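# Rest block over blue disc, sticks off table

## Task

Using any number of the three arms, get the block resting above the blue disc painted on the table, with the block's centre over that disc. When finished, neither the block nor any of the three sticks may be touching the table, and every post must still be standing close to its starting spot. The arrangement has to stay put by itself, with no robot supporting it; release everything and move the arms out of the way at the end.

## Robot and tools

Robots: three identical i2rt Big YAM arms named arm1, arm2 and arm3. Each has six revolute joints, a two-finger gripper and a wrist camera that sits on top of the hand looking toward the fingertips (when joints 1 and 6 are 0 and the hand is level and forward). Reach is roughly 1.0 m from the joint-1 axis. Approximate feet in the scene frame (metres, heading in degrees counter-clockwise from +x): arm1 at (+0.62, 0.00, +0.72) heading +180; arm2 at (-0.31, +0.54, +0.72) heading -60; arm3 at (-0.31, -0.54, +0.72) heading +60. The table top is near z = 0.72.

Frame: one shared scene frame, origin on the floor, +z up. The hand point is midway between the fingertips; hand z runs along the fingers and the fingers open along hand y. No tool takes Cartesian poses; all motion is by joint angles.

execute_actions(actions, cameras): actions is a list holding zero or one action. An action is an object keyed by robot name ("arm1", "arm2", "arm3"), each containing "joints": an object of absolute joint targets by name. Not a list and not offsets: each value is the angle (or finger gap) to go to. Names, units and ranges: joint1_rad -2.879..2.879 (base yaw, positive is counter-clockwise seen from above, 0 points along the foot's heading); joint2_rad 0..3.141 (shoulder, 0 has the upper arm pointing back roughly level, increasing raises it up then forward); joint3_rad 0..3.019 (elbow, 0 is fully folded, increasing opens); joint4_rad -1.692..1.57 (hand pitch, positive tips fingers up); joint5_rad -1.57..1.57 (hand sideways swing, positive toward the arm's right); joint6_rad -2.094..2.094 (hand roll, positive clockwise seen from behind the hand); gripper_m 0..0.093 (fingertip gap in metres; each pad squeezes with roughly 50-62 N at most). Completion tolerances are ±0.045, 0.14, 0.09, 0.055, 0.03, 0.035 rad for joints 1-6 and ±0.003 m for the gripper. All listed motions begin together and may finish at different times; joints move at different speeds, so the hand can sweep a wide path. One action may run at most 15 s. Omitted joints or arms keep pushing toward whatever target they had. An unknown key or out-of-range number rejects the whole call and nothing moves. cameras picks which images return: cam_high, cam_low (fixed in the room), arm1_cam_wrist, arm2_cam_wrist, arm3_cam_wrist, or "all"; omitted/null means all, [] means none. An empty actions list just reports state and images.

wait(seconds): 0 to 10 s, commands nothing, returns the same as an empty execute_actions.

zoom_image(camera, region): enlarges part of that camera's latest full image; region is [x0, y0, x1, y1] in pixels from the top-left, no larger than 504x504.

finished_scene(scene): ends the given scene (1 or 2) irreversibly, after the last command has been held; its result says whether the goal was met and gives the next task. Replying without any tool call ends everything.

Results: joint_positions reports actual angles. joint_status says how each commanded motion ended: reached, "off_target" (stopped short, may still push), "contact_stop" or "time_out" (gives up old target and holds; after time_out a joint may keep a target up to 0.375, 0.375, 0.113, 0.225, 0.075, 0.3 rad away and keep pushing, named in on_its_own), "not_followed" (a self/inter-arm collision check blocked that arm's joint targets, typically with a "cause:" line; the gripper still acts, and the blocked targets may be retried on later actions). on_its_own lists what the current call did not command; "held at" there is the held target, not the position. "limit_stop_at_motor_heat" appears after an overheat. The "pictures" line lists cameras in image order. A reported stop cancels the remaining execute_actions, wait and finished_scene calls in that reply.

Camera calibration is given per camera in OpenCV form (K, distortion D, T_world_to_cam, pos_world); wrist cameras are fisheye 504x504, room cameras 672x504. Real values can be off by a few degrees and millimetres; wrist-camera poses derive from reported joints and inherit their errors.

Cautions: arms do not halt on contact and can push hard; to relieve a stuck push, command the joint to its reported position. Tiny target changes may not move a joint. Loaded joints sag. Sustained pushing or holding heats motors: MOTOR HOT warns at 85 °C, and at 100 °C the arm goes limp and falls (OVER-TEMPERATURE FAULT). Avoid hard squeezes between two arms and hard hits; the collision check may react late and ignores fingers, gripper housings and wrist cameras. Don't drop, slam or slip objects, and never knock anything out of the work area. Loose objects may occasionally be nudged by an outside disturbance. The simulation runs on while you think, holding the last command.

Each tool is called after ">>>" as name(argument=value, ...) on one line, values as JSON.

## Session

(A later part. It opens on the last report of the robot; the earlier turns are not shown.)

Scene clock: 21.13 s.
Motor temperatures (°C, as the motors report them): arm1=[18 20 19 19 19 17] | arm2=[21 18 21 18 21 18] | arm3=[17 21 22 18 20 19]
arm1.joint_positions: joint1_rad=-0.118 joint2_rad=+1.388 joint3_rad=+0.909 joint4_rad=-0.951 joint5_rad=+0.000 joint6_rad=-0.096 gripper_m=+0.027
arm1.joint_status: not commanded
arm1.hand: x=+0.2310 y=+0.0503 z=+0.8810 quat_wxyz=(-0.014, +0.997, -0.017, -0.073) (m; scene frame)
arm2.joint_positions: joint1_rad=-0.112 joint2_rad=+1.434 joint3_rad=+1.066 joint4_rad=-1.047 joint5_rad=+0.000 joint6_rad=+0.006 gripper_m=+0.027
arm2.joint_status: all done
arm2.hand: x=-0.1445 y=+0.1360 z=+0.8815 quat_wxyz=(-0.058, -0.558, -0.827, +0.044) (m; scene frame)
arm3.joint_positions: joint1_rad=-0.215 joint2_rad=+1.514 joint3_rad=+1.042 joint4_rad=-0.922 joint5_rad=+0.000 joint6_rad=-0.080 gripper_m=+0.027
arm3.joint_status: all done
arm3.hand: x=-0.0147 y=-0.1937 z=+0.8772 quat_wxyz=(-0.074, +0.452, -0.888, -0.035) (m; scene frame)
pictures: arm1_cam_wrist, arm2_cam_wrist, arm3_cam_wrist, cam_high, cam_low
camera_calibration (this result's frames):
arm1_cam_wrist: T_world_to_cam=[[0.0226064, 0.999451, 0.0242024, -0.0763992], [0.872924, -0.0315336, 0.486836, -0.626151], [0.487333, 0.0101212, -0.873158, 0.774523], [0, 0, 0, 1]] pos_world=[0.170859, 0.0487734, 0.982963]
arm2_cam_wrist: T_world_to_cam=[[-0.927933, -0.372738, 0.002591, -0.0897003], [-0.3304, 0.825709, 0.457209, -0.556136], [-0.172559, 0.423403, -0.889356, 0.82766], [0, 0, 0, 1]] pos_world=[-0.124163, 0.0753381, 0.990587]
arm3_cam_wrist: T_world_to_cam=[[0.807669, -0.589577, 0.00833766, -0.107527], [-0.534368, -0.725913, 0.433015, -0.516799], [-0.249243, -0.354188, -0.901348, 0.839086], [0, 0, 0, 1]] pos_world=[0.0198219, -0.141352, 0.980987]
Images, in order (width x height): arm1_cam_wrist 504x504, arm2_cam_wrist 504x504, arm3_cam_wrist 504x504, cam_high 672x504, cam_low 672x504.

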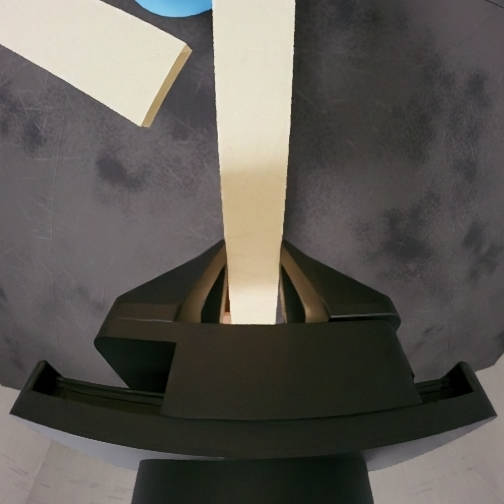

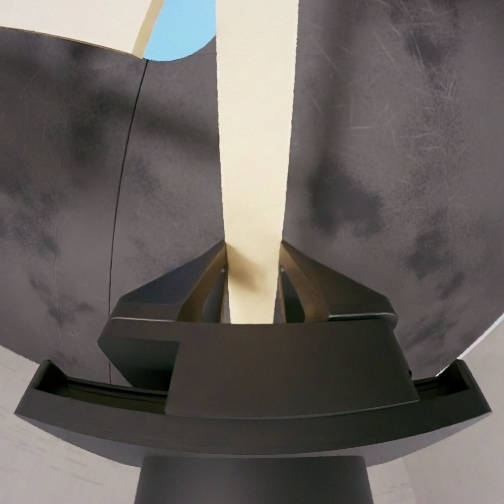

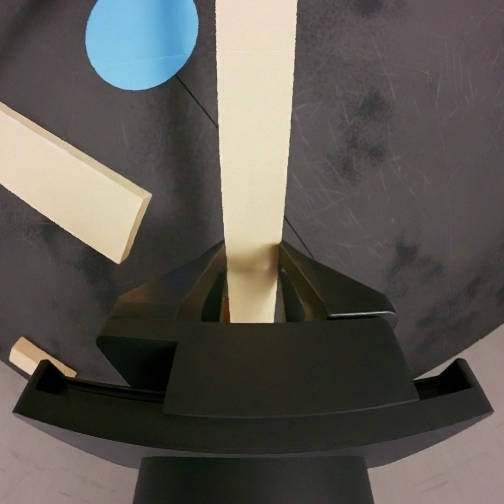

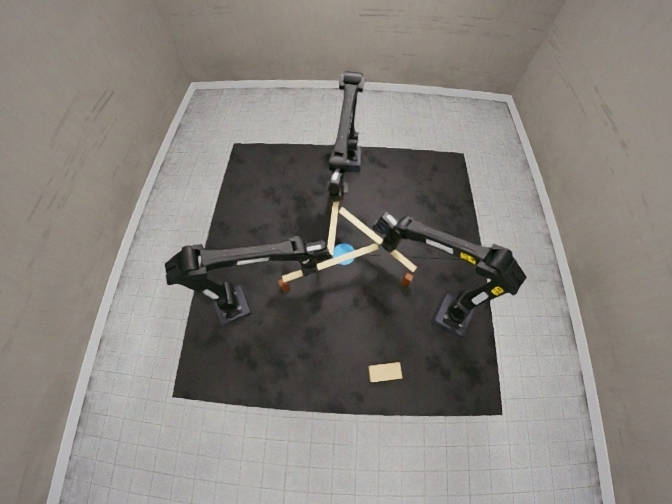

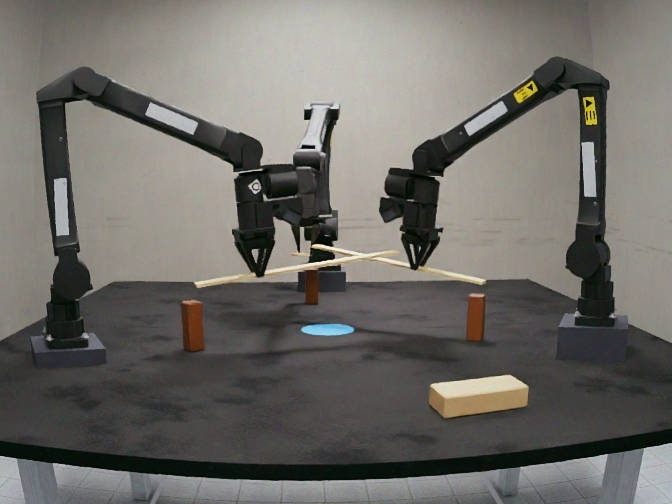

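Tips are above their neighbours.

>>> execute_actions(actions=[{"arm2":{"joints":{"joint1_rad":-0.018}},"arm3":{"joints":{"joint1_rad":-0.145}}}])

>>> zoom_image(camera="cam_high", region=[260, 160, 440, 310])

>>> zoom_image(camera="cam_low", region=[160, 220, 510, 360])

Scene clock: 22.33 s.
Motor temperatures (°C, as the motors report them): arm1=[18 20 19 19 19 17] | arm2=[21 18 21 18 21 18] | arm3=[17 22 22 18 20 19]
arm1.joint_positions: joint1_rad=-0.118 joint2_rad=+1.388 joint3_rad=+0.909 joint4_rad=-0.951 joint5_rad=+0.000 joint6_rad=-0.096 gripper_m=+0.027
arm1.joint_status: not commanded
arm1.hand: x=+0.2310 y=+0.0503 z=+0.8810 quat_wxyz=(-0.014, +0.997, -0.017, -0.073) (m; scene frame)
arm2.joint_positions: joint1_rad=-0.010 joint2_rad=+1.434 joint3_rad=+1.066 joint4_rad=-1.047 joint5_rad=+0.000 joint6_rad=+0.006 gripper_m=+0.027
arm2.joint_status: all done
arm2.hand: x=-0.1048 y=+0.1547 z=+0.8811 quat_wxyz=(-0.060, -0.515, -0.854, +0.040) (m; scene frame)
arm3.joint_positions: joint1_rad=-0.141 joint2_rad=+1.514 joint3_rad=+1.042 joint4_rad=-0.922 joint5_rad=+0.000 joint6_rad=-0.080 gripper_m=+0.027
arm3.joint_status: all done
arm3.hand: x=-0.0407 y=-0.1730 z=+0.8775 quat_wxyz=(-0.073, +0.485, -0.871, -0.038) (m; scene frame)
pictures: arm1_cam_wrist, arm2_cam_wrist, arm3_cam_wrist, cam_high, cam_low
camera_calibration (this result's frames):
arm1_cam_wrist: T_world_to_cam=[[0.0226064, 0.999451, 0.0242024, -0.0763992], [0.872924, -0.0315336, 0.486836, -0.626151], [0.487333, 0.0101212, -0.873158, 0.774523], [0, 0, 0, 1]] pos_world=[0.170859, 0.0487734, 0.982963]
arm2_cam_wrist: T_world_to_cam=[[-0.88508, -0.465435, 0.00179084, -0.0263036], [-0.413034, 0.787194, 0.457961, -0.561637], [-0.214561, 0.404593, -0.88897, 0.824452], [0, 0, 0, 1]] pos_world=[-0.0783604, 0.0963075, 0.990168]
arm3_cam_wrist: T_world_to_cam=[[0.848848, -0.528584, 0.00746292, -0.0613238], [-0.479356, -0.763687, 0.432434, -0.519572], [-0.222879, -0.370648, -0.901635, 0.838647], [0, 0, 0, 1]] pos_world=[-0.0100888, -0.118362, 0.981291]
Images, in order (width x height): arm1_cam_wrist 504x504, arm2_cam_wrist 504x504, arm3_cam_wrist 504x504, cam_high 672x504, cam_low 672x504.

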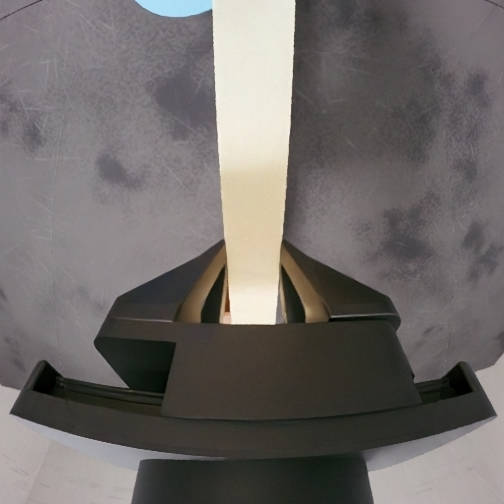

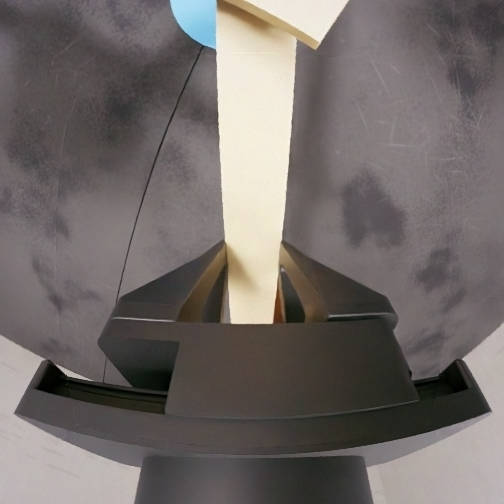

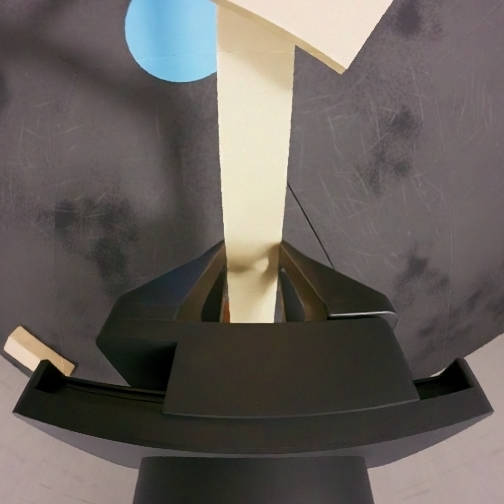

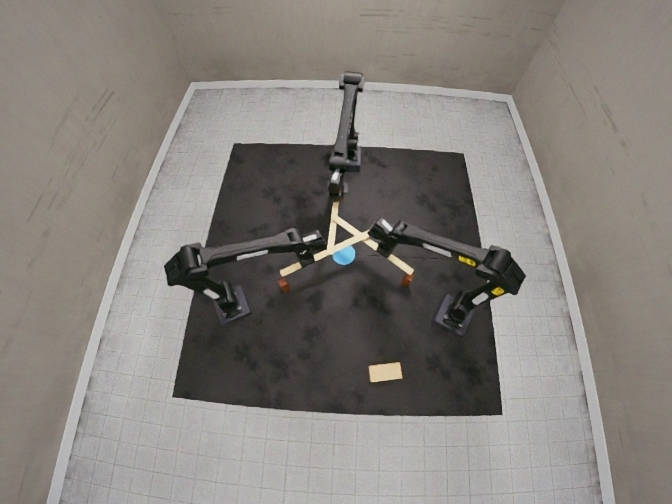

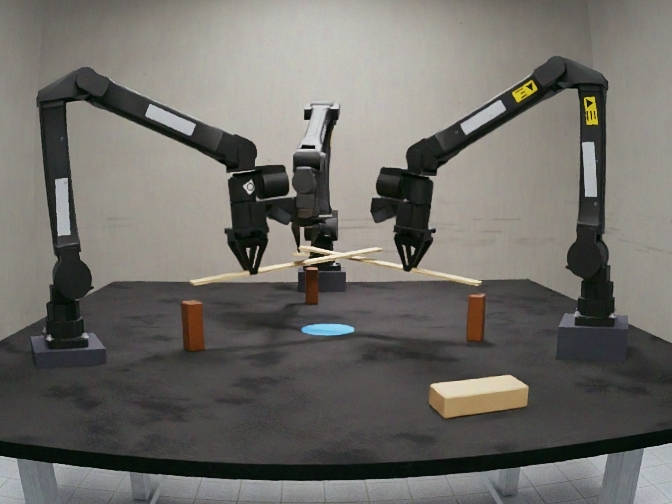

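Region (260, 160, 440, 310) of cam_high's 672x504 image, scaled by 2.800, with more detail than that image has.

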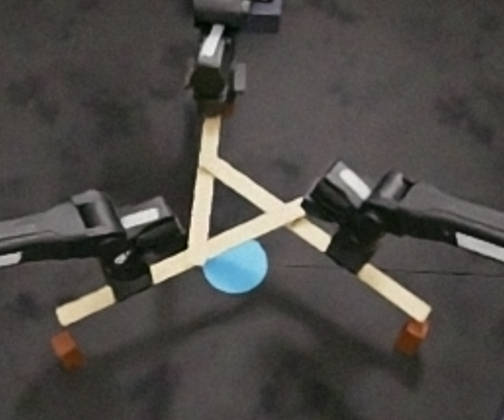

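Region (160, 220, 510, 360) of cam_low's 672x504 image, scaled by 1.440, with more detail than that image has; it fills the top 202 rows of this view, and the rest is white.

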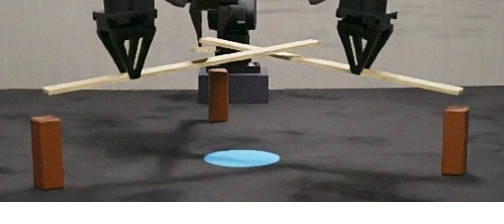

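>>> execute_actions(actions=[{"arm1":{"joints":{"joint2_rad":1.465}},"arm2":{"joints":{"joint2_rad":1.505}},"arm3":{"joints":{"joint2_rad":1.575}}}])

>>> zoom_image(camera="cam_high", region=[260, 160, 440, 310])

>>> zoom_image(camera="cam_low", region=[160, 220, 510, 360])

Scene clock: 23.83 s.
Motor temperatures (°C, as the motors report them): arm1=[18 20 19 19 19 17] | arm2=[21 18 21 18 21 18] | arm3=[17 22 22 18 20 19]
arm1.joint_positions: joint1_rad=-0.118 joint2_rad=+1.467 joint3_rad=+0.909 joint4_rad=-0.949 joint5_rad=+0.000 joint6_rad=-0.096 gripper_m=+0.027
arm1.joint_status: all done
arm1.hand: x=+0.2341 y=+0.0502 z=+0.8519 quat_wxyz=(-0.009, +0.999, -0.017, -0.035) (m; scene frame)
arm2.joint_positions: joint1_rad=-0.010 joint2_rad=+1.507 joint3_rad=+1.066 joint4_rad=-1.047 joint5_rad=+0.000 joint6_rad=+0.006 gripper_m=+0.027
arm2.joint_status: all done
arm2.hand: x=-0.1057 y=+0.1555 z=+0.8511 quat_wxyz=(-0.028, -0.516, -0.856, +0.021) (m; scene frame)
arm3.joint_positions: joint1_rad=-0.141 joint2_rad=+1.582 joint3_rad=+1.042 joint4_rad=-0.920 joint5_rad=+0.000 joint6_rad=-0.080 gripper_m=+0.027
arm3.joint_status: all done
arm3.hand: x=-0.0427 y=-0.1753 z=+0.8487 quat_wxyz=(-0.043, +0.486, -0.873, -0.024) (m; scene frame)
pictures: arm1_cam_wrist, arm2_cam_wrist, arm3_cam_wrist, cam_high, cam_low
camera_calibration (this result's frames):
arm1_cam_wrist: T_world_to_cam=[[0.0215306, 0.99964, 0.0160121, -0.0684577], [0.833606, -0.0267917, 0.551709, -0.661033], [0.551939, 0.00146914, -0.833883, 0.699523], [0, 0, 0, 1]] pos_world=[0.166421, 0.0496952, 0.949115]
arm2_cam_wrist: T_world_to_cam=[[-0.885445, -0.464739, 0.00235186, -0.027275], [-0.395374, 0.755927, 0.52178, -0.596509], [-0.244269, 0.461077, -0.853077, 0.754758], [0, 0, 0, 1]] pos_world=[-0.0756308, 0.0902405, 0.955177]
arm3_cam_wrist: T_world_to_cam=[[0.849325, -0.527865, 0.00238643, -0.0561786], [-0.461109, -0.739699, 0.490127, -0.553826], [-0.256956, -0.417377, -0.871648, 0.776259], [0, 0, 0, 1]] pos_world=[-0.00819566, -0.115326, 0.948204]
Images, in order (width x height): arm1_cam_wrist 504x504, arm2_cam_wrist 504x504, arm3_cam_wrist 504x504, cam_high 672x504, cam_low 672x504.

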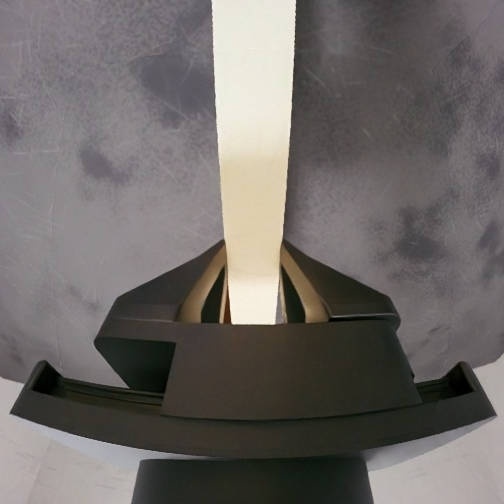

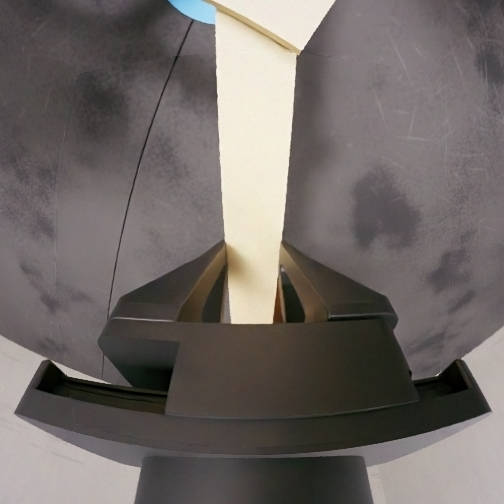

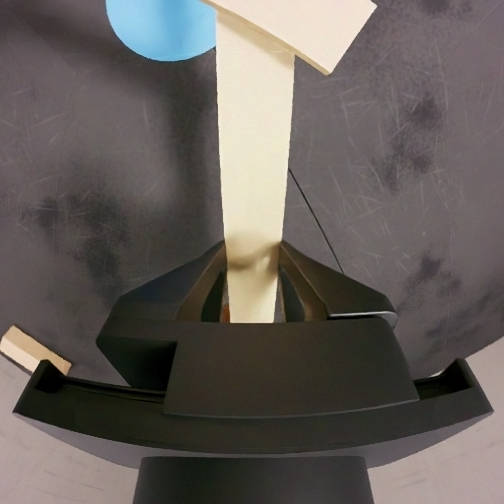

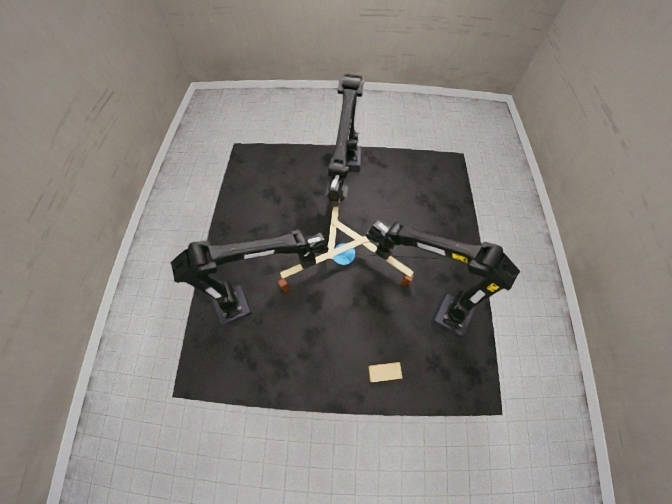

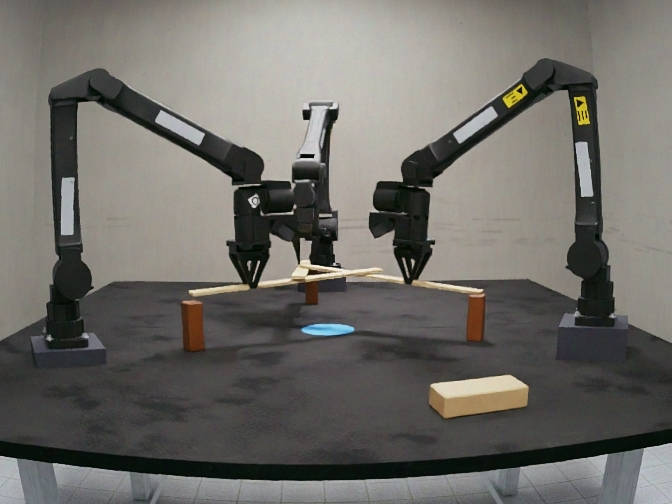

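Region (260, 160, 440, 310) of cam_high's 672x504 image, scaled by 2.800, with more detail than that image has.

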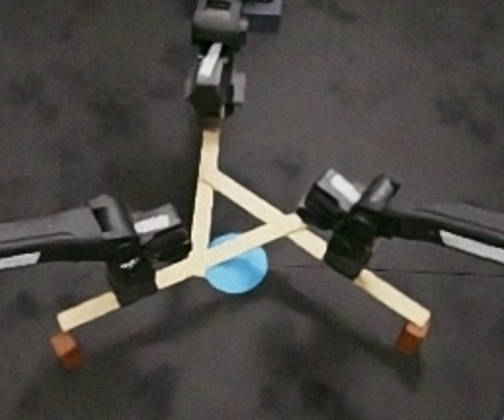

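Region (160, 220, 510, 360) of cam_low's 672x504 image, scaled by 1.440, with more detail than that image has; it fills the top 202 rows of this view, and the rest is white.

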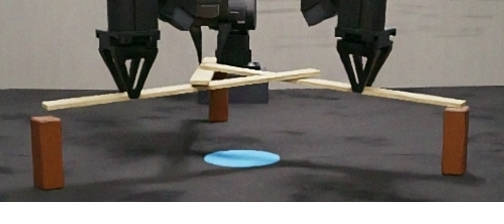

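>>> execute_actions(actions=[{"arm1":{"joints":{"joint1_rad":-0.095,"joint2_rad":1.48}},"arm2":{"joints":{"joint6_rad":-0.09,"joint2_rad":1.525}},"arm3":{"joints":{"joint1_rad":-0.118}}}])

>>> zoom_image(camera="cam_high", region=[260, 160, 440, 310])

>>> zoom_image(camera="cam_low", region=[160, 220, 510, 360])

Scene clock: 25.40 s.
Motor temperatures (°C, as the motors report them): arm1=[18 20 19 19 19 17] | arm2=[21 18 21 18 21 18] | arm3=[17 22 23 18 20 19]
arm1.joint_positions: joint1_rad=-0.113 joint2_rad=+1.467 joint3_rad=+0.909 joint4_rad=-0.949 joint5_rad=+0.000 joint6_rad=-0.096 gripper_m=+0.027
arm1.joint_status: all done
arm1.hand: x=+0.2338 y=+0.0482 z=+0.8518 quat_wxyz=(-0.010, +0.999, -0.014, -0.035) (m; scene frame)
arm2.joint_positions: joint1_rad=-0.017 joint2_rad=+1.513 joint3_rad=+1.066 joint4_rad=-1.047 joint5_rad=+0.002 joint6_rad=-0.060 gripper_m=+0.027
arm2.joint_status: all done
arm2.hand: x=-0.1084 y=+0.1543 z=+0.8488 quat_wxyz=(-0.025, -0.490, -0.871, +0.022) (m; scene frame)
arm3.joint_positions: joint1_rad=-0.135 joint2_rad=+1.582 joint3_rad=+1.042 joint4_rad=-0.920 joint5_rad=+0.001 joint6_rad=-0.080 gripper_m=+0.027
arm3.joint_status: all done
arm3.hand: x=-0.0447 y=-0.1738 z=+0.8487 quat_wxyz=(-0.044, +0.488, -0.871, -0.024) (m; scene frame)
pictures: arm1_cam_wrist, arm2_cam_wrist, arm3_cam_wrist, cam_high, cam_low
camera_calibration (this result's frames):
arm1_cam_wrist: T_world_to_cam=[[0.0162426, 0.999727, 0.0167667, -0.0659258], [0.83344, -0.022801, 0.552139, -0.661326], [0.552371, 0.00500586, -0.833584, 0.698991], [0, 0, 0, 1]] pos_world=[0.166145, 0.0473299, 0.948916]
arm2_cam_wrist: T_world_to_cam=[[-0.85616, -0.516638, 0.00864108, -0.024404], [-0.435118, 0.729884, 0.527202, -0.600336], [-0.27868, 0.44761, -0.849696, 0.748163], [0, 0, 0, 1]] pos_world=[-0.0736124, 0.0906822, 0.95242]
arm3_cam_wrist: T_world_to_cam=[[0.852448, -0.522798, 0.0038298, -0.0539129], [-0.457285, -0.742034, 0.49018, -0.553954], [-0.253423, -0.419604, -0.871613, 0.776117], [0, 0, 0, 1]] pos_world=[-0.0106703, -0.113576, 0.948217]
Images, in order (width x height): arm1_cam_wrist 504x504, arm2_cam_wrist 504x504, arm3_cam_wrist 504x504, cam_high 672x504, cam_low 672x504.

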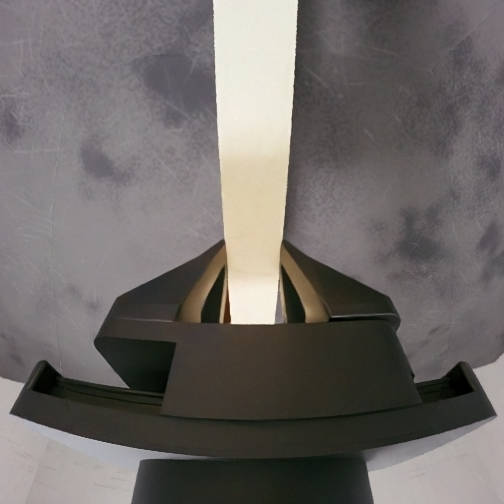

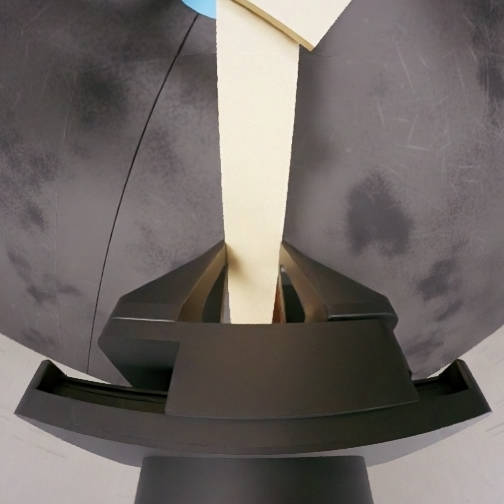

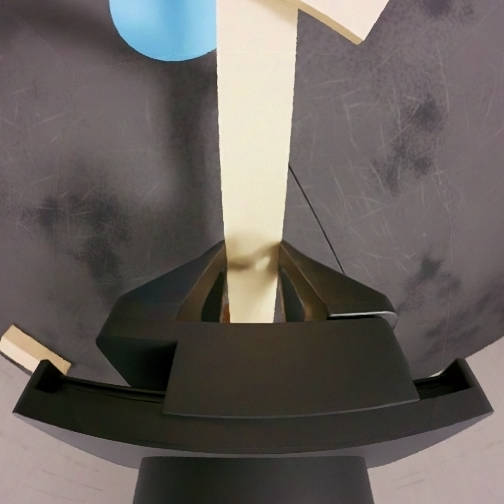

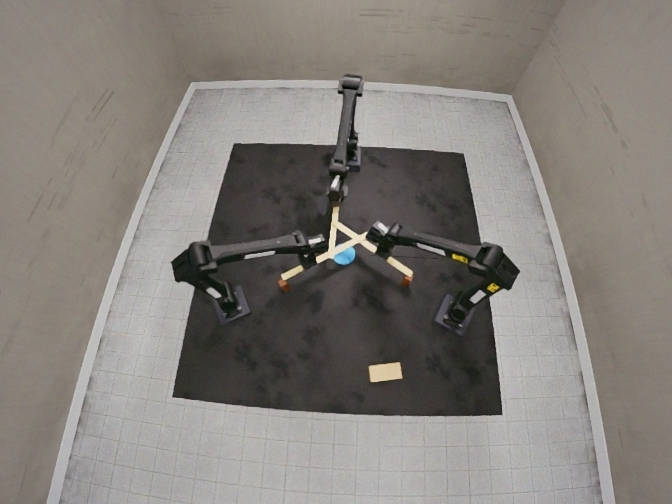

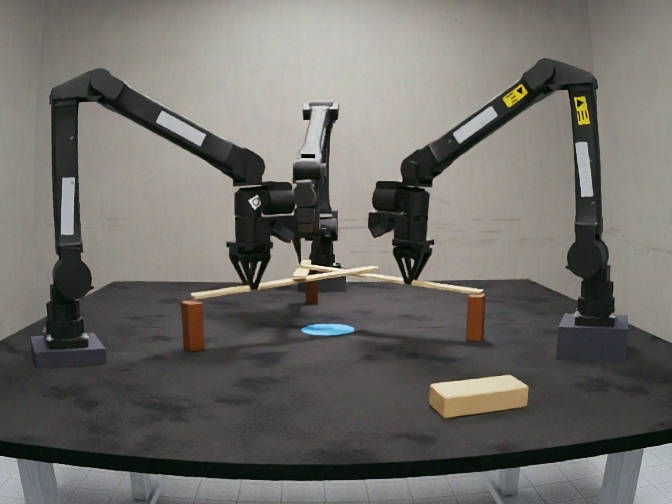

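Region (260, 160, 440, 310) of cam_high's 672x504 image, scaled by 2.800, with more detail than that image has.

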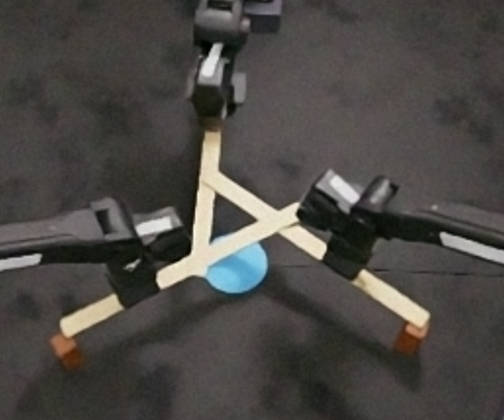

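Region (160, 220, 510, 360) of cam_low's 672x504 image, scaled by 1.440, with more detail than that image has; it fills the top 202 rows of this view, and the rest is white.

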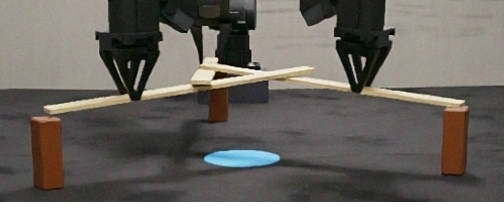

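>>> execute_actions(actions=[{"arm1":{"joints":{"joint1_rad":-0.08,"joint2_rad":1.5}},"arm2":{"joints":{"joint1_rad":-0.045,"joint2_rad":1.47,"joint3_rad":1.01,"joint4_rad":-1.02}},"arm3":{"joints":{"joint1_rad":-0.098,"joint2_rad":1.6}}}])

>>> zoom_image(camera="cam_high", region=[260, 160, 440, 310])

>>> zoom_image(camera="cam_low", region=[160, 220, 510, 360])

Scene clock: 26.47 s.
Motor temperatures (°C, as the motors report them): arm1=[18 20 19 19 19 17] | arm2=[21 18 21 18 21 18] | arm3=[17 22 23 18 20 19]
arm1.joint_positions: joint1_rad=-0.101 joint2_rad=+1.489 joint3_rad=+0.909 joint4_rad=-0.936 joint5_rad=+0.003 joint6_rad=-0.092 gripper_m=+0.027
arm1.joint_status: all done
arm1.hand: x=+0.2316 y=+0.0440 z=+0.8438 quat_wxyz=(-0.010, +0.999, -0.010, -0.031) (m; scene frame)
arm2.joint_positions: joint1_rad=-0.039 joint2_rad=+1.479 joint3_rad=+1.019 joint4_rad=-1.024 joint5_rad=-0.001 joint6_rad=-0.078 gripper_m=+0.027
arm2.joint_status: all done
arm2.hand: x=-0.1223 y=+0.1618 z=+0.8459 quat_wxyz=(-0.029, -0.492, -0.870, +0.024) (m; scene frame)
arm3.joint_positions: joint1_rad=-0.115 joint2_rad=+1.583 joint3_rad=+1.042 joint4_rad=-0.919 joint5_rad=+0.005 joint6_rad=-0.080 gripper_m=+0.027
arm3.joint_status: all done
arm3.hand: x=-0.0517 y=-0.1688 z=+0.8481 quat_wxyz=(-0.044, +0.497, -0.866, -0.023) (m; scene frame)
pictures: arm1_cam_wrist, arm2_cam_wrist, arm3_cam_wrist, cam_high, cam_low
camera_calibration (this result's frames):
arm1_cam_wrist: T_world_to_cam=[[0.00831517, 0.999806, 0.0178578, -0.0606463], [0.828359, -0.0168906, 0.559942, -0.660782], [0.560135, 0.0101367, -0.828339, 0.68714], [0, 0, 0, 1]] pos_world=[0.162978, 0.0425082, 0.940268]
arm2_cam_wrist: T_world_to_cam=[[-0.858449, -0.512836, 0.00808791, -0.0328483], [-0.434658, 0.735776, 0.519332, -0.604618], [-0.272283, 0.442305, -0.854534, 0.744253], [0, 0, 0, 1]] pos_world=[-0.0883534, 0.0988311, 0.950253]
arm3_cam_wrist: T_world_to_cam=[[0.862837, -0.505431, 0.0072903, -0.0448001], [-0.443336, -0.749747, 0.491256, -0.554669], [-0.24283, -0.427106, -0.870985, 0.774691], [0, 0, 0, 1]] pos_world=[-0.0191315, -0.10763, 0.947555]
Images, in order (width x height): arm1_cam_wrist 504x504, arm2_cam_wrist 504x504, arm3_cam_wrist 504x504, cam_high 672x504, cam_low 672x504.

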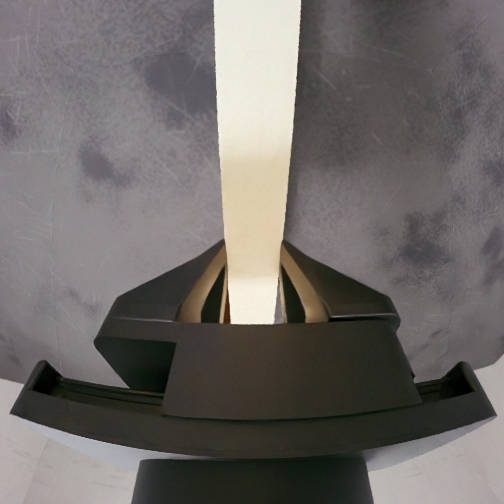

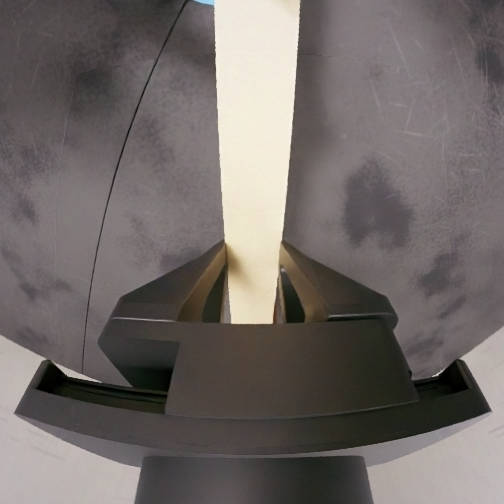

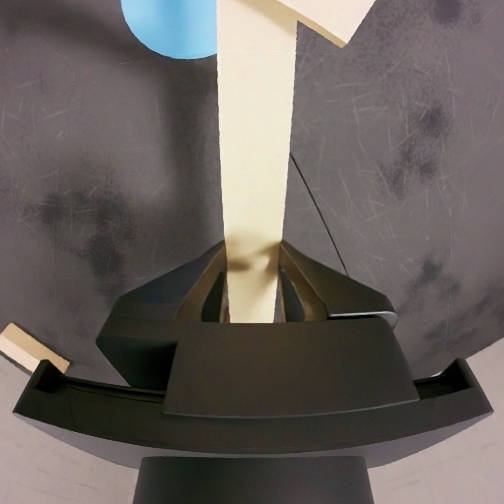

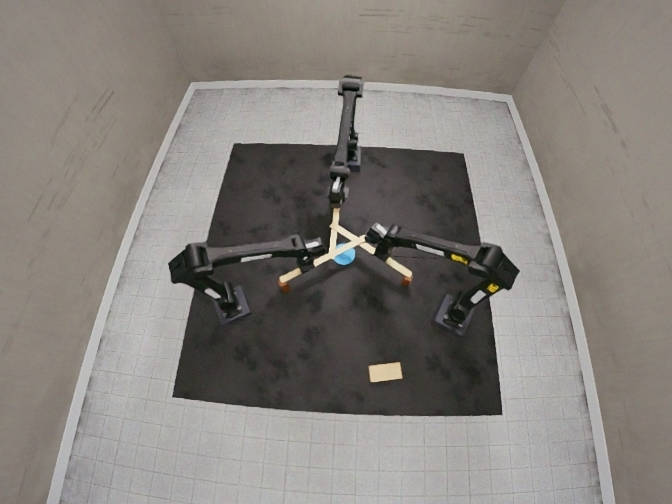

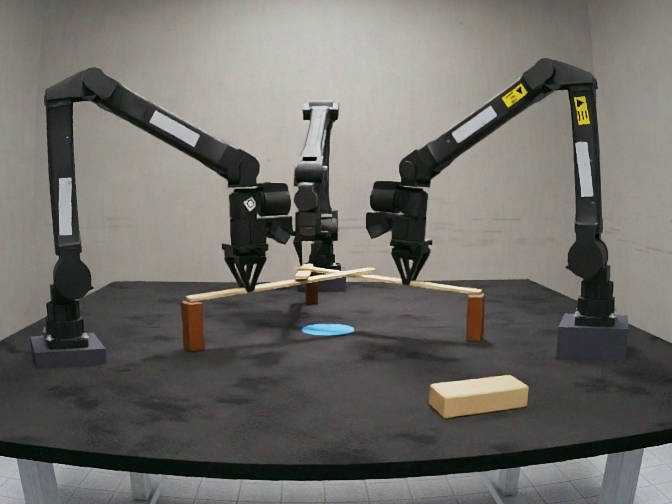

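Region (260, 160, 440, 310) of cam_high's 672x504 image, scaled by 2.800, with more detail than that image has.

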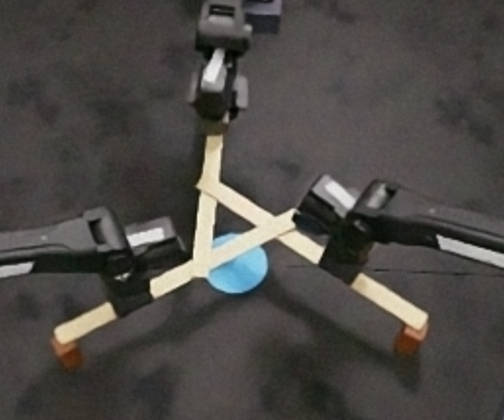

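Region (160, 220, 510, 360) of cam_low's 672x504 image, scaled by 1.440, with more detail than that image has; it fills the top 202 rows of this view, and the rest is white.

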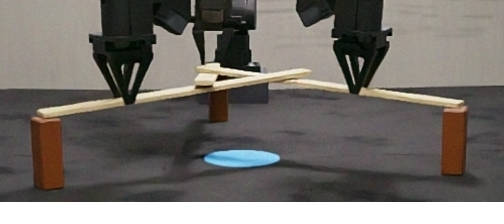

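>>> execute_actions(actions=[{"arm1":{"joints":{"joint4_rad":-0.885}}}], cameras=[])

>>> execute_actions(actions=[{"arm2":{"joints":{"gripper_m":0.05}},"arm3":{"joints":{"gripper_m":0.05}}}], cameras=["cam_high","cam_low"])

>>> zoom_image(camera="cam_high", region=[260, 160, 440, 310])

Scene clock: 27.43 s.
Motor temperatures (°C, as the motors report them): arm1=[18 20 19 19 19 17] | arm2=[21 18 21 18 21 18] | arm3=[17 22 23 18 20 19]
arm1.joint_positions: joint1_rad=-0.101 joint2_rad=+1.489 joint3_rad=+0.909 joint4_rad=-0.910 joint5_rad=+0.003 joint6_rad=-0.092 gripper_m=+0.027
arm1.joint_status: all done
arm1.hand: x=+0.2253 y=+0.0448 z=+0.8443 quat_wxyz=(-0.012, +0.999, -0.010, -0.043) (m; scene frame)
arm2.joint_positions: joint1_rad=-0.041 joint2_rad=+1.479 joint3_rad=+1.016 joint4_rad=-1.024 joint5_rad=+0.001 joint6_rad=-0.078 gripper_m=+0.027
arm2.joint_status: not commanded
arm2.hand: x=-0.1238 y=+0.1625 z=+0.8448 quat_wxyz=(-0.027, -0.493, -0.869, +0.024) (m; scene frame)
arm3.joint_positions: joint1_rad=-0.114 joint2_rad=+1.583 joint3_rad=+1.042 joint4_rad=-0.919 joint5_rad=+0.005 joint6_rad=-0.084 gripper_m=+0.027
arm3.joint_status: not commanded
arm3.hand: x=-0.0522 y=-0.1685 z=+0.8481 quat_wxyz=(-0.044, +0.500, -0.865, -0.023) (m; scene frame)
pictures: none
No camera images: the call's "cameras" was empty. Leave "cameras" out to get every camera's image.

Scene clock: 28.10 s.
Motor temperatures (°C, as the motors report them): arm1=[18 20 19 19 19 17] | arm2=[21 18 21 18 21 18] | arm3=[17 22 23 18 20 19]
arm1.joint_positions: joint1_rad=-0.094 joint2_rad=+1.489 joint3_rad=+0.909 joint4_rad=-0.903 joint5_rad=+0.003 joint6_rad=-0.092 gripper_m=+0.027
arm1.joint_status: not commanded
arm1.hand: x=+0.2235 y=+0.0424 z=+0.8444 quat_wxyz=(-0.012, +0.999, -0.006, -0.046) (m; scene frame)
arm2.joint_positions: joint1_rad=-0.041 joint2_rad=+1.479 joint3_rad=+1.016 joint4_rad=-1.024 joint5_rad=+0.001 joint6_rad=-0.081 gripper_m=+0.050
arm2.joint_status: all done
arm2.hand: x=-0.1238 y=+0.1625 z=+0.8448 quat_wxyz=(-0.027, -0.491, -0.870, +0.024) (m; scene frame)
arm3.joint_positions: joint1_rad=-0.107 joint2_rad=+1.590 joint3_rad=+1.042 joint4_rad=-0.919 joint5_rad=+0.003 joint6_rad=-0.084 gripper_m=+0.050
arm3.joint_status: all done
arm3.hand: x=-0.0550 y=-0.1670 z=+0.8456 quat_wxyz=(-0.041, +0.503, -0.863, -0.022) (m; scene frame)
pictures: cam_high, cam_low
Images, in order (width x height): cam_high 672x504, cam_low 672x504.

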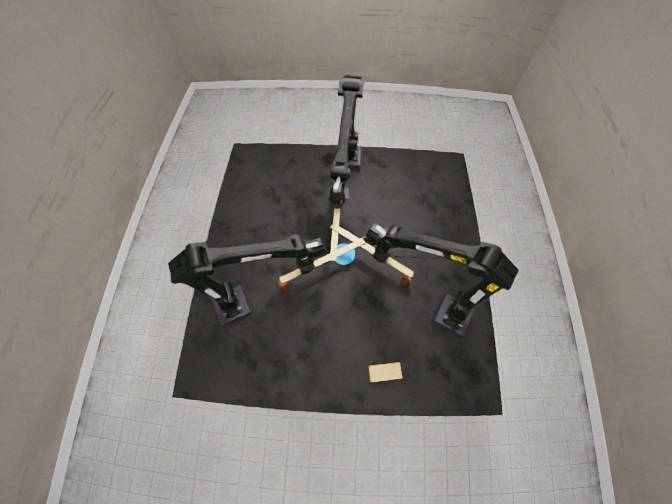

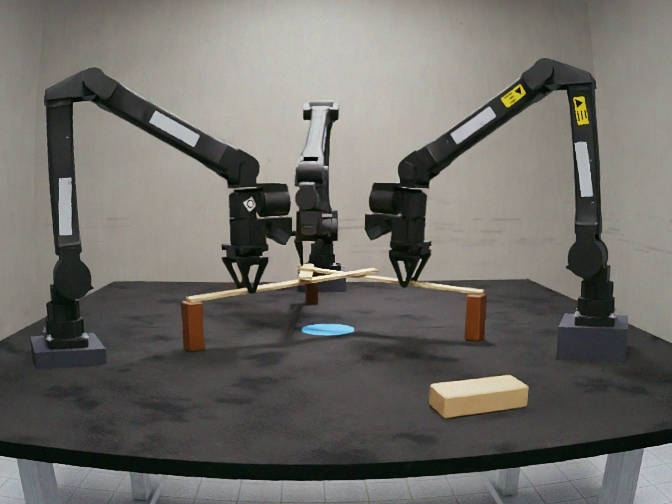

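Region (260, 160, 440, 310) of cam_high's 672x504 image, scaled by 2.800, with more detail than that image has.

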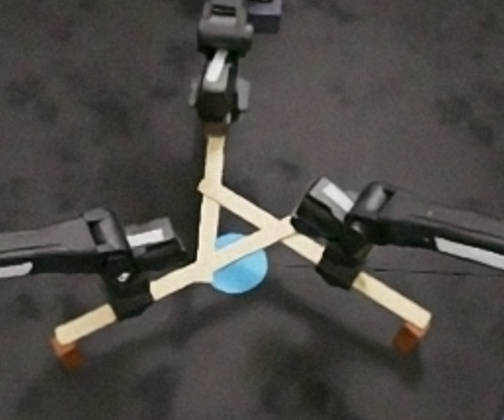

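>>> execute_actions(actions=[{"arm1":{"joints":{"gripper_m":0.05}}}], cameras=["cam_low"])

>>> execute_actions(actions=[{"arm1":{"joints":{"joint2_rad":0.9}},"arm2":{"joints":{"joint2_rad":0.9}},"arm3":{"joints":{"joint2_rad":1.35}}}], cameras=[])

>>> execute_actions(actions=[{"arm2":{"joints":{"joint1_rad":0.9,"joint2_rad":0.4}},"arm1":{"joints":{"joint2_rad":0.4}},"arm3":{"joints":{"joint1_rad":1.075,"joint4_rad":-1.03,"joint6_rad":0.45,"gripper_m":0.093}}}], cameras=[])

>>> execute_actions(actions=[{"arm3":{"joints":{"joint2_rad":1.58}}}])

>>> zoom_image(camera="cam_high", region=[260, 160, 440, 310])

Scene clock: 29.47 s.
Motor temperatures (°C, as the motors report them): arm1=[18 20 19 19 19 17] | arm2=[21 18 21 18 21 18] | arm3=[17 22 23 18 20 19]
arm1.joint_positions: joint1_rad=-0.093 joint2_rad=+1.489 joint3_rad=+0.909 joint4_rad=-0.903 joint5_rad=+0.003 joint6_rad=-0.095 gripper_m=+0.050
arm1.joint_status: all done
arm1.hand: x=+0.2235 y=+0.0421 z=+0.8444 quat_wxyz=(-0.012, +0.999, -0.005, -0.046) (m; scene frame)
arm2.joint_positions: joint1_rad=-0.041 joint2_rad=+1.479 joint3_rad=+1.016 joint4_rad=-1.024 joint5_rad=+0.001 joint6_rad=-0.082 gripper_m=+0.050
arm2.joint_status: not commanded
arm2.hand: x=-0.1238 y=+0.1625 z=+0.8448 quat_wxyz=(-0.027, -0.491, -0.870, +0.024) (m; scene frame)
arm3.joint_positions: joint1_rad=-0.107 joint2_rad=+1.590 joint3_rad=+1.042 joint4_rad=-0.919 joint5_rad=+0.003 joint6_rad=-0.084 gripper_m=+0.050
arm3.joint_status: not commanded
arm3.hand: x=-0.0550 y=-0.1670 z=+0.8456 quat_wxyz=(-0.041, +0.503, -0.863, -0.022) (m; scene frame)
pictures: cam_low
Images, in order (width x height): cam_low 672x504.

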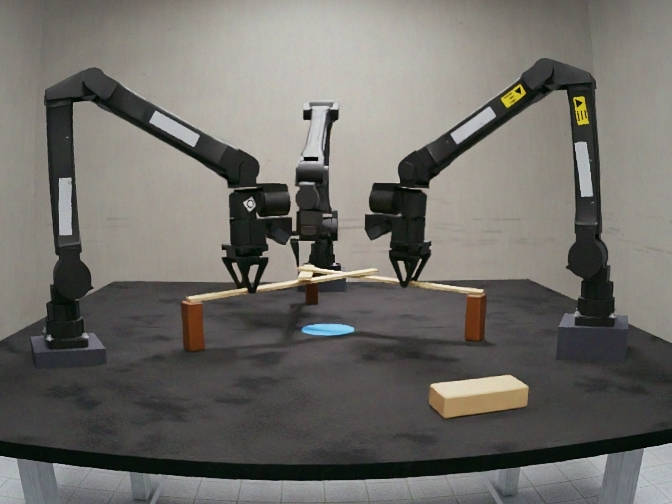

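Scene clock: 30.87 s.
Motor temperatures (°C, as the motors report them): arm1=[18 20 19 19 19 17] | arm2=[21 18 21 18 21 18] | arm3=[17 22 23 18 20 19]
arm1.joint_positions: joint1_rad=-0.093 joint2_rad=+0.896 joint3_rad=+0.909 joint4_rad=-0.903 joint5_rad=+0.003 joint6_rad=-0.095 gripper_m=+0.050
arm1.joint_status: all done
arm1.hand: x=+0.2493 y=+0.0369 z=+1.0675 quat_wxyz=(-0.040, +0.941, -0.003, -0.335) (m; scene frame)
arm2.joint_positions: joint1_rad=-0.041 joint2_rad=+0.893 joint3_rad=+1.010 joint4_rad=-1.024 joint5_rad=+0.001 joint6_rad=-0.082 gripper_m=+0.050
arm2.joint_status: all done
arm2.hand: x=-0.1428 y=+0.2046 z=+1.0662 quat_wxyz=(-0.263, -0.465, -0.826, +0.183) (m; scene frame)
arm3.joint_positions: joint1_rad=-0.107 joint2_rad=+1.343 joint3_rad=+1.042 joint4_rad=-0.919 joint5_rad=+0.003 joint6_rad=-0.084 gripper_m=+0.050
arm3.joint_status: all done
arm3.hand: x=-0.0517 y=-0.1638 z=+0.9514 quat_wxyz=(-0.151, +0.495, -0.852, -0.075) (m; scene frame)
pictures: none
No camera images: the call's "cameras" was empty. Leave "cameras" out to get every camera's image.

Scene clock: 32.50 s.
Motor temperatures (°C, as the motors report them): arm1=[18 20 19 19 19 17] | arm2=[21 18 21 18 21 18] | arm3=[17 22 23 18 20 19]
arm1.joint_positions: joint1_rad=-0.093 joint2_rad=+0.394 joint3_rad=+0.909 joint4_rad=-0.903 joint5_rad=+0.003 joint6_rad=-0.095 gripper_m=+0.050
arm1.joint_status: all done
arm1.hand: x=+0.3664 y=+0.0229 z=+1.2176 quat_wxyz=(-0.062, +0.828, -0.002, -0.557) (m; scene frame)
arm2.joint_positions: joint1_rad=+0.896 joint2_rad=+0.394 joint3_rad=+1.010 joint4_rad=-1.024 joint5_rad=-0.001 joint6_rad=-0.083 gripper_m=+0.050
arm2.joint_status: all done
arm2.hand: x=-0.0720 y=+0.4924 z=+1.2101 quat_wxyz=(-0.539, -0.039, -0.839, +0.067) (m; scene frame)
arm3.joint_positions: joint1_rad=+1.077 joint2_rad=+1.346 joint3_rad=+1.042 joint4_rad=-1.014 joint5_rad=+0.001 joint6_rad=+0.437 gripper_m=+0.093
arm3.joint_status: all done
arm3.hand: x=-0.5439 y=-0.1774 z=+0.9503 quat_wxyz=(-0.028, +0.750, -0.649, -0.125) (m; scene frame)
pictures: none
No camera images: the call's "cameras" was empty. Leave "cameras" out to get every camera's image.

Scene clock: 33.50 s.
Motor temperatures (°C, as the motors report them): arm1=[18 20 19 19 19 17] | arm2=[21 18 21 18 21 18] | arm3=[17 22 23 18 20 19]
arm1.joint_positions: joint1_rad=-0.093 joint2_rad=+0.394 joint3_rad=+0.909 joint4_rad=-0.903 joint5_rad=+0.003 joint6_rad=-0.095 gripper_m=+0.050
arm1.joint_status: not commanded
arm1.hand: x=+0.3664 y=+0.0229 z=+1.2176 quat_wxyz=(-0.062, +0.828, -0.002, -0.557) (m; scene frame)
arm2.joint_positions: joint1_rad=+0.896 joint2_rad=+0.394 joint3_rad=+1.010 joint4_rad=-1.024 joint5_rad=-0.001 joint6_rad=-0.083 gripper_m=+0.050
arm2.joint_status: not commanded
arm2.hand: x=-0.0720 y=+0.4924 z=+1.2101 quat_wxyz=(-0.539, -0.039, -0.839, +0.067) (m; scene frame)
arm3.joint_positions: joint1_rad=+1.077 joint2_rad=+1.601 joint3_rad=+1.042 joint4_rad=-1.015 joint5_rad=+0.001 joint6_rad=+0.438 gripper_m=+0.093
arm3.joint_status: all done
arm3.hand: x=-0.5424 y=-0.1824 z=+0.8463 quat_wxyz=(+0.007, +0.757, -0.654, -0.002) (m; scene frame)
pictures: arm1_cam_wrist, arm2_cam_wrist, arm3_cam_wrist, cam_high, cam_low
camera_calibration (this result's frames):
arm1_cam_wrist: T_world_to_cam=[[0.065051, 0.991655, 0.111304, -0.181694], [0.863358, 0.0000007384, -0.504592, 0.30088], [-0.500381, 0.128919, -0.856153, 1.34122], [0, 0, 0, 1]] pos_world=[0.423174, 0.00726873, 1.32033]
arm2_cam_wrist: T_world_to_cam=[[-0.135092, -0.988646, 0.0658044, 0.393469], [-0.86048, 0.0841329, -0.50249, 0.511647], [0.491248, -0.124506, -0.862075, 1.26614], [0, 0, 0, 1]] pos_world=[-0.128574, 0.503597, 1.32272]
arm3_cam_wrist: T_world_to_cam=[[0.98946, 0.144521, -0.00907687, 0.572845], [0.123046, -0.806072, 0.578885, -0.55871], [0.0763446, -0.573901, -0.815358, 0.747493], [0, 0, 0, 1]] pos_world=[-0.555127, -0.104162, 0.938104]
Images, in order (width x height): arm1_cam_wrist 504x504, arm2_cam_wrist 504x504, arm3_cam_wrist 504x504, cam_high 672x504, cam_low 672x504.

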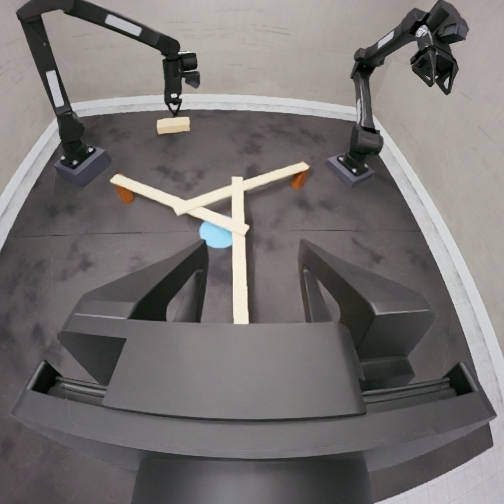

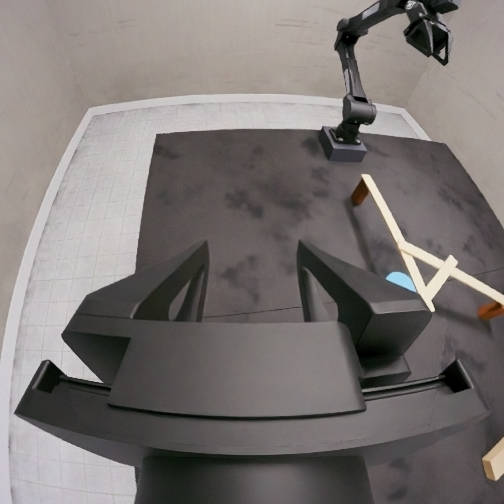

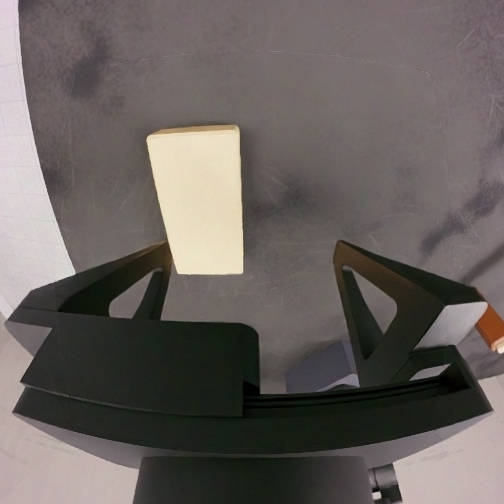

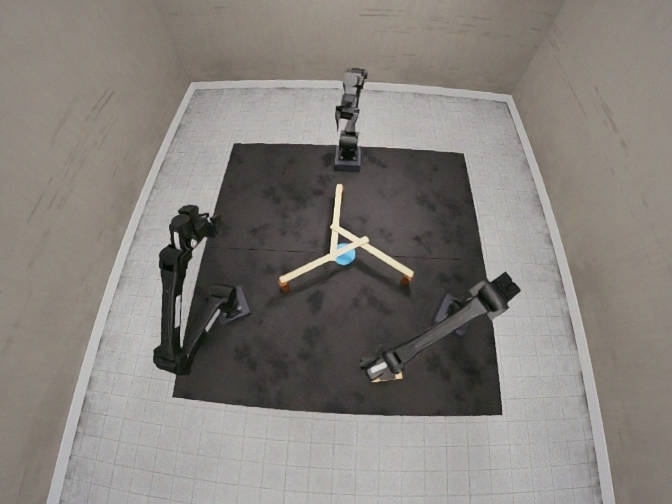

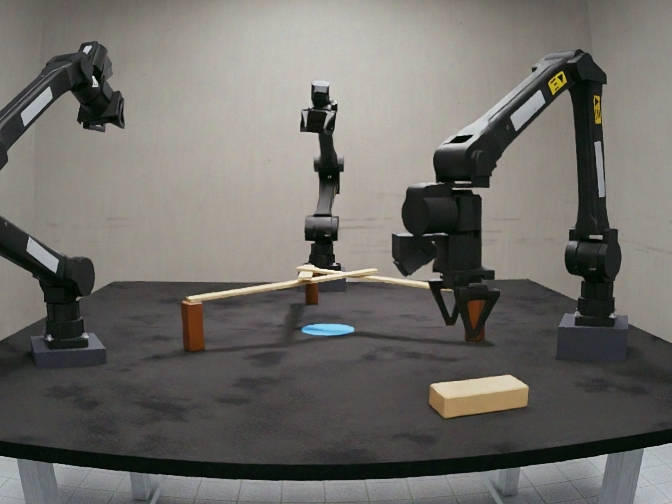

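Region (260, 160, 440, 310) of cam_high's 672x504 image, scaled by 2.800, with more detail than that image has.

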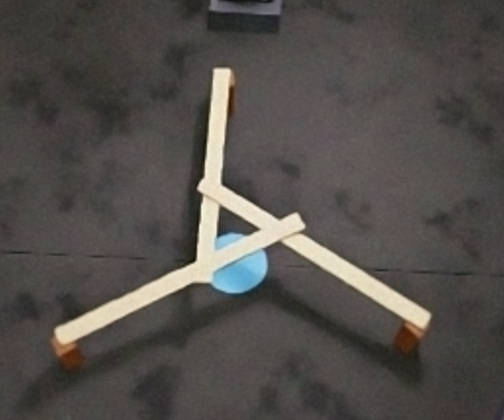

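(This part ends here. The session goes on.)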